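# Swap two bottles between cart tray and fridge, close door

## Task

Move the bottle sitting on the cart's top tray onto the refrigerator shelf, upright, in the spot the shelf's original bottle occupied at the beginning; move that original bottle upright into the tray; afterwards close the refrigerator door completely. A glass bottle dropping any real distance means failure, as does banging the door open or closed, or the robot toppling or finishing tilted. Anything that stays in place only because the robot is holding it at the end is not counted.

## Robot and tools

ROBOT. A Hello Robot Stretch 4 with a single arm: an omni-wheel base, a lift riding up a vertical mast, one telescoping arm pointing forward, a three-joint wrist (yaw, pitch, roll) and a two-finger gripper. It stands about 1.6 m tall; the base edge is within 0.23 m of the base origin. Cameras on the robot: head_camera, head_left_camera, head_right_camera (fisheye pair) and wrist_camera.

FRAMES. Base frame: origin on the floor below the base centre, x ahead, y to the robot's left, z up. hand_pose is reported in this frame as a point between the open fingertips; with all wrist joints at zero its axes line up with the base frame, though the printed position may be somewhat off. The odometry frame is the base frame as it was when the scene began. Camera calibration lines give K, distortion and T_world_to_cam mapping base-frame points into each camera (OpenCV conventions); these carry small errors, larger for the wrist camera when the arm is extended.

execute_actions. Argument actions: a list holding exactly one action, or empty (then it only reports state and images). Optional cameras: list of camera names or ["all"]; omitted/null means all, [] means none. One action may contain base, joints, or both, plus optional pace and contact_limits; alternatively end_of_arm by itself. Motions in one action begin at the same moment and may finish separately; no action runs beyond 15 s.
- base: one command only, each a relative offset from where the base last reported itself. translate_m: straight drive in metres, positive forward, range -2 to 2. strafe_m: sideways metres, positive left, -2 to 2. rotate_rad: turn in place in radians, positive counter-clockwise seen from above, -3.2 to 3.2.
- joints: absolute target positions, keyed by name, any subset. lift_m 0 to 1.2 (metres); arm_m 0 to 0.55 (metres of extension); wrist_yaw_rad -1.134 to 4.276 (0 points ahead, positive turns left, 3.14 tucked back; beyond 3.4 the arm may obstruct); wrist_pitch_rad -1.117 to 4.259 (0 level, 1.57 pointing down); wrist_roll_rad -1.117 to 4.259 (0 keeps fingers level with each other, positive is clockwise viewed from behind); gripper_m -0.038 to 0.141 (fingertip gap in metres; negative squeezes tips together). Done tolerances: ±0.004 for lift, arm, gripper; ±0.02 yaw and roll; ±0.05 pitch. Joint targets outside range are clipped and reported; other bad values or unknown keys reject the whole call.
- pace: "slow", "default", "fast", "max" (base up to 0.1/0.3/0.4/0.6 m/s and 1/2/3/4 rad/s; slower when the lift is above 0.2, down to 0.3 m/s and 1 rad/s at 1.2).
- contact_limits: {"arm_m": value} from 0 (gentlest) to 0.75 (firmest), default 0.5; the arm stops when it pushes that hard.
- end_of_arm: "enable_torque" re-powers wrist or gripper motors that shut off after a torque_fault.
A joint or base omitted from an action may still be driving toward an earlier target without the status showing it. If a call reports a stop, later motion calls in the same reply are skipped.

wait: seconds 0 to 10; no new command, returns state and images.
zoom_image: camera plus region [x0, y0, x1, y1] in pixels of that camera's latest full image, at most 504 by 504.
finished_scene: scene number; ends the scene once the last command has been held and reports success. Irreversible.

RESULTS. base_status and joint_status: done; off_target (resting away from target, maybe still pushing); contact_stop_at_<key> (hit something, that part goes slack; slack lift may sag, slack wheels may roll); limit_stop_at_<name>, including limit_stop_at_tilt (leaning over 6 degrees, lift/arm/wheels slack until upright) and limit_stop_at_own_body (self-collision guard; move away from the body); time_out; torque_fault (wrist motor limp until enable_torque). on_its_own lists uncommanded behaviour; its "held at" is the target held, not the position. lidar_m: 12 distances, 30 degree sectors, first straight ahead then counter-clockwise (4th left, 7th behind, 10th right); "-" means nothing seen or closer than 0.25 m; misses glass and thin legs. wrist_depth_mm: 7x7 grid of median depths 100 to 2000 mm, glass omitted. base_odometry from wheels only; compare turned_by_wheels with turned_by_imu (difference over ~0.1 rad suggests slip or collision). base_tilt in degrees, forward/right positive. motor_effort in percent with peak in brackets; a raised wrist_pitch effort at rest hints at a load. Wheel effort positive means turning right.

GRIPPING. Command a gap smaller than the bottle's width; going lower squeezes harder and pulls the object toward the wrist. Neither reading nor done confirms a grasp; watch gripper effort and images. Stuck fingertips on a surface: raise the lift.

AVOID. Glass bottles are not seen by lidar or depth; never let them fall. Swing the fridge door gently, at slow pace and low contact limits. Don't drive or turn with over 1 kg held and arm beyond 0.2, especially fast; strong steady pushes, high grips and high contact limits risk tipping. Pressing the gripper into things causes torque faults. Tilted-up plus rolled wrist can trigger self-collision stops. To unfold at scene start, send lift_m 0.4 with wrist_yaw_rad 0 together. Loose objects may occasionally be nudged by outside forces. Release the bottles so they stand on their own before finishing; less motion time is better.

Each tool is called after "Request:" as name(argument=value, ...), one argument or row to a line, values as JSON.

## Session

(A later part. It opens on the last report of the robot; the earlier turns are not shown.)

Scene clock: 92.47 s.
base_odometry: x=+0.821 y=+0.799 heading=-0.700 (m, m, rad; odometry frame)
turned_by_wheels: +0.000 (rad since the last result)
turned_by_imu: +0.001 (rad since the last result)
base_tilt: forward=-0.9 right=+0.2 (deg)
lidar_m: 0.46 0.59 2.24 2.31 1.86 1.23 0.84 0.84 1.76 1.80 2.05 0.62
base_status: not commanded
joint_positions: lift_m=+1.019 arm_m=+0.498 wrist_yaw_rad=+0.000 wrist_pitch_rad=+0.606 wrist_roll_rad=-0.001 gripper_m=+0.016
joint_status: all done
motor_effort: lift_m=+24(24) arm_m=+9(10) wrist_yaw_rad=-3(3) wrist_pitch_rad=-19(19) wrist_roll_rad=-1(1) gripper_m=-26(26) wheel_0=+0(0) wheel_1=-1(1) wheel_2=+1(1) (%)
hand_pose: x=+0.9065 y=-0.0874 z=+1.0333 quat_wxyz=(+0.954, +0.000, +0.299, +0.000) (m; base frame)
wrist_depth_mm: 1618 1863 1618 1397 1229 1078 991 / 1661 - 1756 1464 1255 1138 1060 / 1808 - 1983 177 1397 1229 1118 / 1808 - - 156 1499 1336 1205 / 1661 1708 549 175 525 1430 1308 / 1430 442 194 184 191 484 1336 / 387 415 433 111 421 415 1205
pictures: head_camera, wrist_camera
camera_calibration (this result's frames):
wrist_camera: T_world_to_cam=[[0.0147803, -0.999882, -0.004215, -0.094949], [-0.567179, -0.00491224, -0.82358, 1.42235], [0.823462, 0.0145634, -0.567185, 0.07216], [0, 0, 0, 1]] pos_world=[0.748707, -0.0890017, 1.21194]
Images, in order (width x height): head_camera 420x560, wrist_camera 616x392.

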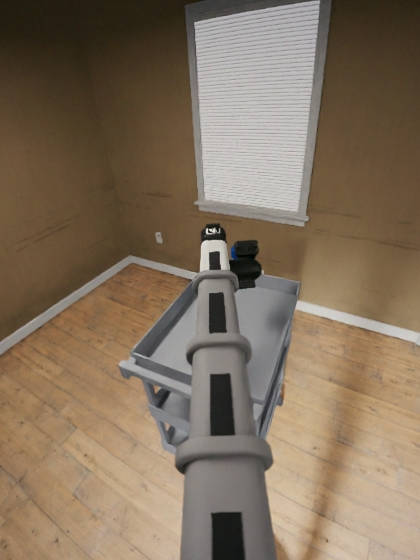

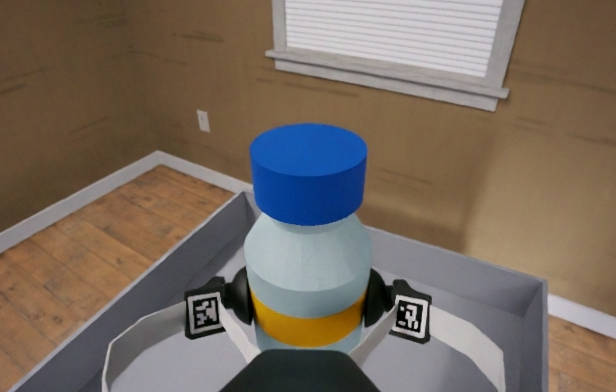

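Request:
execute_actions(
  actions=[
    {"joints":{"lift_m":0.833},"pace":"slow"},
  ],
  cameras=[],
)

Request:
execute_actions(
  actions=[
    {"joints":{"gripper_m":0.12,"lift_m":0.838}},
  ],
  cameras=["wrist_camera"],
)

Request:
execute_actions(
  actions=[
    {"joints":{"arm_m":0.01,"lift_m":1.0}},
  ],
  cameras=["wrist_camera"],
)

Request:
execute_actions(
  actions=[
    {"base":{"rotate_rad":2.6},"joints":{"gripper_m":0,"wrist_yaw_rad":3.14,"wrist_pitch_rad":0}},
  ],
  cameras=["head_left_camera"],
)

Request:
execute_actions(
  actions=[
    {"base":{"strafe_m":1.0},"joints":{"lift_m":0.2}},
  ],
  cameras=["head_right_camera","head_camera"],
)

Scene clock: 103.67 s.
base_odometry: x=+0.821 y=+0.799 heading=-0.700 (m, m, rad; odometry frame)
turned_by_wheels: +0.000 (rad since the last result)
turned_by_imu: +0.002 (rad since the last result)
base_tilt: forward=-0.9 right=+0.1 (deg)
lidar_m: 0.48 0.59 2.24 2.32 1.86 1.20 0.86 0.84 1.75 1.78 2.04 0.64
base_status: not commanded
joint_positions: lift_m=+0.833 arm_m=+0.498 wrist_yaw_rad=+0.000 wrist_pitch_rad=+0.606 wrist_roll_rad=-0.001 gripper_m=+0.016
joint_status: all done
motor_effort: lift_m=+15(22) arm_m=+9(9) wrist_yaw_rad=-3(3) wrist_pitch_rad=-19(19) wrist_roll_rad=+0(1) gripper_m=-27(26) wheel_0=+0(0) wheel_1=-1(1) wheel_2=+1(1) (%)
hand_pose: x=+0.9064 y=-0.0874 z=+0.8470 quat_wxyz=(+0.954, +0.000, +0.299, +0.000) (m; base frame)
wrist_depth_mm: 1618 1863 1576 1366 1205 1078 976 / 1708 - 1576 1397 1281 1182 1025 / 1756 402 484 176 430 397 373 / 319 375 394 156 392 394 373 / 309 322 312 176 310 322 320 / 271 272 195 184 191 272 268 / 238 230 237 111 232 229 236
pictures: none
No camera images: the call's "cameras" was empty. Leave "cameras" out to get every camera's image.

Scene clock: 105.57 s.
base_odometry: x=+0.821 y=+0.799 heading=-0.700 (m, m, rad; odometry frame)
turned_by_wheels: +0.000 (rad since the last result)
turned_by_imu: +0.001 (rad since the last result)
base_tilt: forward=-0.9 right=+0.1 (deg)
lidar_m: 0.47 0.60 2.23 2.32 1.87 1.21 0.86 0.84 1.74 1.78 2.04 0.64
base_status: not commanded
joint_positions: lift_m=+0.838 arm_m=+0.498 wrist_yaw_rad=+0.000 wrist_pitch_rad=+0.602 wrist_roll_rad=-0.001 gripper_m=+0.120
joint_status: all done
motor_effort: lift_m=+23(24) arm_m=+8(9) wrist_yaw_rad=-2(3) wrist_pitch_rad=-7(20) wrist_roll_rad=-1(1) gripper_m=+0(28) wheel_0=+0(0) wheel_1=-1(1) wheel_2=+1(1) (%)
hand_pose: x=+0.9071 y=-0.0874 z=+0.8524 quat_wxyz=(+0.955, +0.000, +0.297, +0.000) (m; base frame)
wrist_depth_mm: 1576 1808 1618 1366 1229 1060 991 / 1661 - 1661 1397 1308 1160 1078 / 1756 424 488 200 436 399 1042 / 325 384 410 171 407 399 377 / 320 334 334 189 332 330 334 / 279 272 216 195 212 272 281 / 244 243 248 111 243 242 243
pictures: wrist_camera
camera_calibration (this result's frames):
wrist_camera: T_world_to_cam=[[0.0146247, -0.999884, -0.0041561, -0.0956715], [-0.563811, -0.00481363, -0.82589, 1.27265], [0.825774, 0.0144216, -0.563816, -0.0359776], [0, 0, 0, 1]] pos_world=[0.748644, -0.0890155, 1.03039]
Images, in order (width x height): wrist_camera 616x392.

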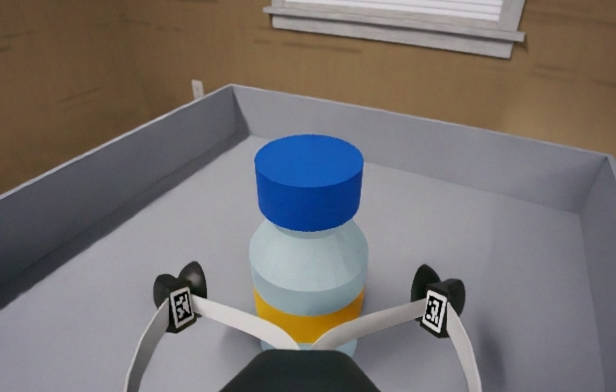

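Scene clock: 108.07 s.
base_odometry: x=+0.821 y=+0.799 heading=-0.700 (m, m, rad; odometry frame)
turned_by_wheels: +0.000 (rad since the last result)
turned_by_imu: +0.001 (rad since the last result)
base_tilt: forward=-0.9 right=+0.1 (deg)
lidar_m: 0.48 0.59 2.23 2.33 1.85 1.22 0.86 0.82 1.74 1.78 2.05 0.61
base_status: not commanded
joint_positions: lift_m=+1.000 arm_m=+0.012 wrist_yaw_rad=+0.000 wrist_pitch_rad=+0.602 wrist_roll_rad=-0.001 gripper_m=+0.120
joint_status: all done
motor_effort: lift_m=+23(24) arm_m=-9(9) wrist_yaw_rad=-2(3) wrist_pitch_rad=-6(7) wrist_roll_rad=-1(1) gripper_m=-1(0) wheel_0=+0(0) wheel_1=-1(1) wheel_2=+1(1) (%)
hand_pose: x=+0.4202 y=-0.0874 z=+1.0145 quat_wxyz=(+0.955, +0.000, +0.296, +0.000) (m; base frame)
wrist_depth_mm: 1808 - - 1808 1661 1430 1336 / 1921 - - 1863 1708 1576 1366 / - - 854 831 854 1708 1499 / - 661 699 699 715 1808 1576 / 1576 504 574 574 615 1708 1661 / 1464 732 389 418 216 1366 1430 / 1255 1205 759 111 1205 1255 1255
pictures: wrist_camera
camera_calibration (this result's frames):
wrist_camera: T_world_to_cam=[[0.0144998, -0.999886, -0.00415253, -0.0878584], [-0.563612, -0.0047427, -0.826026, 1.13204], [0.825912, 0.0143176, -0.563617, 0.457199], [0, 0, 0, 1]] pos_world=[0.2617, -0.0890254, 1.19242]
Images, in order (width x height): wrist_camera 616x392.

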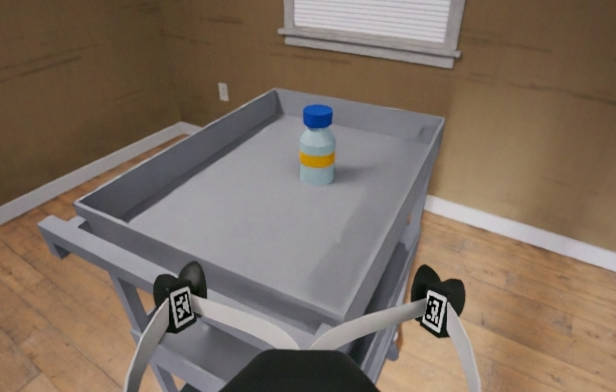

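Scene clock: 110.97 s.
base_odometry: x=+0.821 y=+0.799 heading=+1.900 (m, m, rad; odometry frame)
turned_by_wheels: +2.600 (rad since the last result)
turned_by_imu: +2.558 (rad since the last result)
base_tilt: forward=-0.9 right=+0.1 (deg)
lidar_m: 1.22 0.90 0.84 1.76 1.77 2.04 0.80 0.47 0.60 2.23 2.29 1.87
base_status: done
joint_positions: lift_m=+1.000 arm_m=+0.012 wrist_yaw_rad=+3.140 wrist_pitch_rad=+0.002 wrist_roll_rad=-0.001 gripper_m=+0.000
joint_status: all done
motor_effort: lift_m=+22(23) arm_m=-8(8) wrist_yaw_rad=-1(6) wrist_pitch_rad=-7(10) wrist_roll_rad=-1(1) gripper_m=-5(5) wheel_0=+0(5) wheel_1=-1(2) wheel_2=-1(8) (%)
hand_pose: x=-0.1059 y=+0.0880 z=+1.1772 quat_wxyz=(+0.001, -0.001, +0.000, +1.000) (m; base frame)
wrist_depth_mm: - 152 249 - - - - / - 115 151 - - - - / - 116 150 - - - - / - 138 186 - - - - / 220 - - - - - - / 224 1229 1205 197 - - - / 228 931 - 111 - - -
pictures: head_left_camera
Images, in order (width x height): head_left_camera 420x672.

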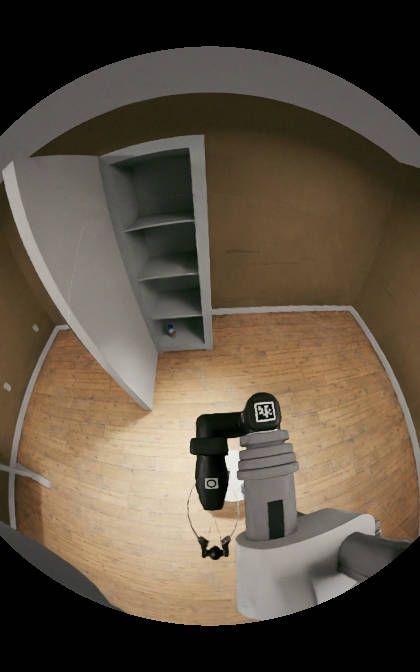

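Scene clock: 115.63 s.
base_odometry: x=-0.125 y=+0.476 heading=+1.900 (m, m, rad; odometry frame)
turned_by_wheels: +0.000 (rad since the last result)
turned_by_imu: +0.002 (rad since the last result)
base_tilt: forward=-0.9 right=+0.1 (deg)
lidar_m: 1.10 1.79 1.61 1.40 0.79 1.03 1.99 2.07 1.24 1.56 2.56 0.62
base_status: done
joint_positions: lift_m=+0.200 arm_m=+0.012 wrist_yaw_rad=+3.140 wrist_pitch_rad=+0.002 wrist_roll_rad=-0.001 gripper_m=+0.000
joint_status: all done
motor_effort: lift_m=+14(22) arm_m=-8(8) wrist_yaw_rad=-2(1) wrist_pitch_rad=-8(7) wrist_roll_rad=-1(1) gripper_m=-4(5) wheel_0=+0(10) wheel_1=+1(8) wheel_2=+0(1) (%)
hand_pose: x=-0.1059 y=+0.0879 z=+0.3779 quat_wxyz=(+0.001, -0.001, +0.000, +1.000) (m; base frame)
wrist_depth_mm: - 152 250 - - - - / - 116 150 - - - 1863 / - 116 151 - - 1756 1336 / - 138 186 - - - - / 221 - - - - - - / 224 1397 1281 196 1430 1430 1430 / 229 917 891 111 878 976 960
pictures: head_camera, head_right_camera
Images, in order (width x height): head_camera 420x560, head_right_camera 420x672.

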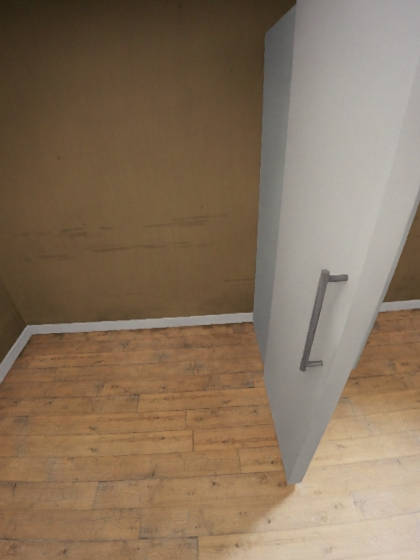

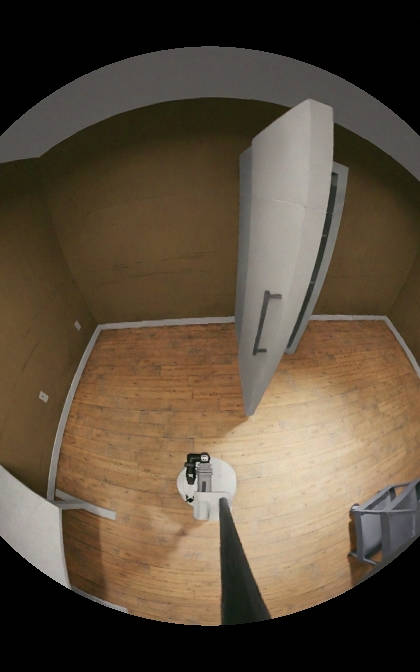

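Request:
execute_actions(
  actions=[
    {"base":{"translate_m":0.63}},
  ],
  cameras=[],
)

Request:
execute_actions(
  actions=[
    {"base":{"strafe_m":-0.65},"pace":"slow"},
  ],
  cameras=["head_right_camera"],
)

Scene clock: 122.07 s.
base_odometry: x=-0.329 y=+1.072 heading=+1.900 (m, m, rad; odometry frame)
turned_by_wheels: +0.000 (rad since the last result)
turned_by_imu: +0.001 (rad since the last result)
base_tilt: forward=-0.9 right=+0.1 (deg)
lidar_m: 1.11 1.15 1.52 1.54 1.36 1.17 2.61 1.67 1.57 0.25 0.30 0.41
base_status: done
joint_positions: lift_m=+0.200 arm_m=+0.012 wrist_yaw_rad=+3.140 wrist_pitch_rad=+0.002 wrist_roll_rad=-0.001 gripper_m=+0.000
joint_status: not commanded
motor_effort: lift_m=+14(14) arm_m=-8(8) wrist_yaw_rad=-2(2) wrist_pitch_rad=-7(7) wrist_roll_rad=-1(0) gripper_m=-4(5) wheel_0=+0(4) wheel_1=+0(6) wheel_2=+2(9) (%)
hand_pose: x=-0.1059 y=+0.0879 z=+0.3779 quat_wxyz=(+0.001, -0.001, +0.000, +1.000) (m; base frame)
wrist_depth_mm: - 151 249 - - - - / - 115 151 - - - 1983 / - 116 150 - - 1921 1366 / - 138 185 - - - - / 220 - - - - - - / 224 1366 1255 196 1464 1464 1430 / 228 931 891 111 878 991 976
pictures: none
No camera images: the call's "cameras" was empty. Leave "cameras" out to get every camera's image.

Scene clock: 129.70 s.
base_odometry: x=+0.286 y=+1.282 heading=+1.900 (m, m, rad; odometry frame)
turned_by_wheels: +0.000 (rad since the last result)
turned_by_imu: +0.002 (rad since the last result)
base_tilt: forward=-0.9 right=+0.1 (deg)
lidar_m: 0.50 0.53 1.57 2.18 1.67 1.90 2.61 1.16 2.70 2.56 1.71 0.51
base_status: done
joint_positions: lift_m=+0.200 arm_m=+0.012 wrist_yaw_rad=+3.140 wrist_pitch_rad=+0.002 wrist_roll_rad=-0.001 gripper_m=+0.000
joint_status: not commanded
motor_effort: lift_m=+14(14) arm_m=-8(8) wrist_yaw_rad=-2(2) wrist_pitch_rad=-7(7) wrist_roll_rad=-1(1) gripper_m=-6(6) wheel_0=+1(7) wheel_1=+0(6) wheel_2=+0(1) (%)
hand_pose: x=-0.1059 y=+0.0879 z=+0.3779 quat_wxyz=(+0.001, -0.001, +0.000, +1.000) (m; base frame)
wrist_depth_mm: - 151 250 - - - - / - 116 151 - - - - / - 116 150 - - - - / - 138 185 - - - - / 220 1397 - - - - - / 224 1281 1308 196 1464 1430 1430 / 227 931 878 111 891 991 991
pictures: head_right_camera
Images, in order (width x height): head_right_camera 420x672.

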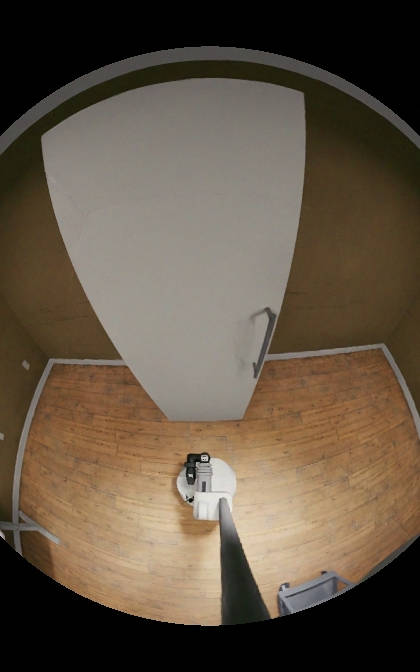

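The lidar readings match those of the closed door in scene 1.

Request:
finished_scene(
  scene=2,
)

The scene is finished: the task was done.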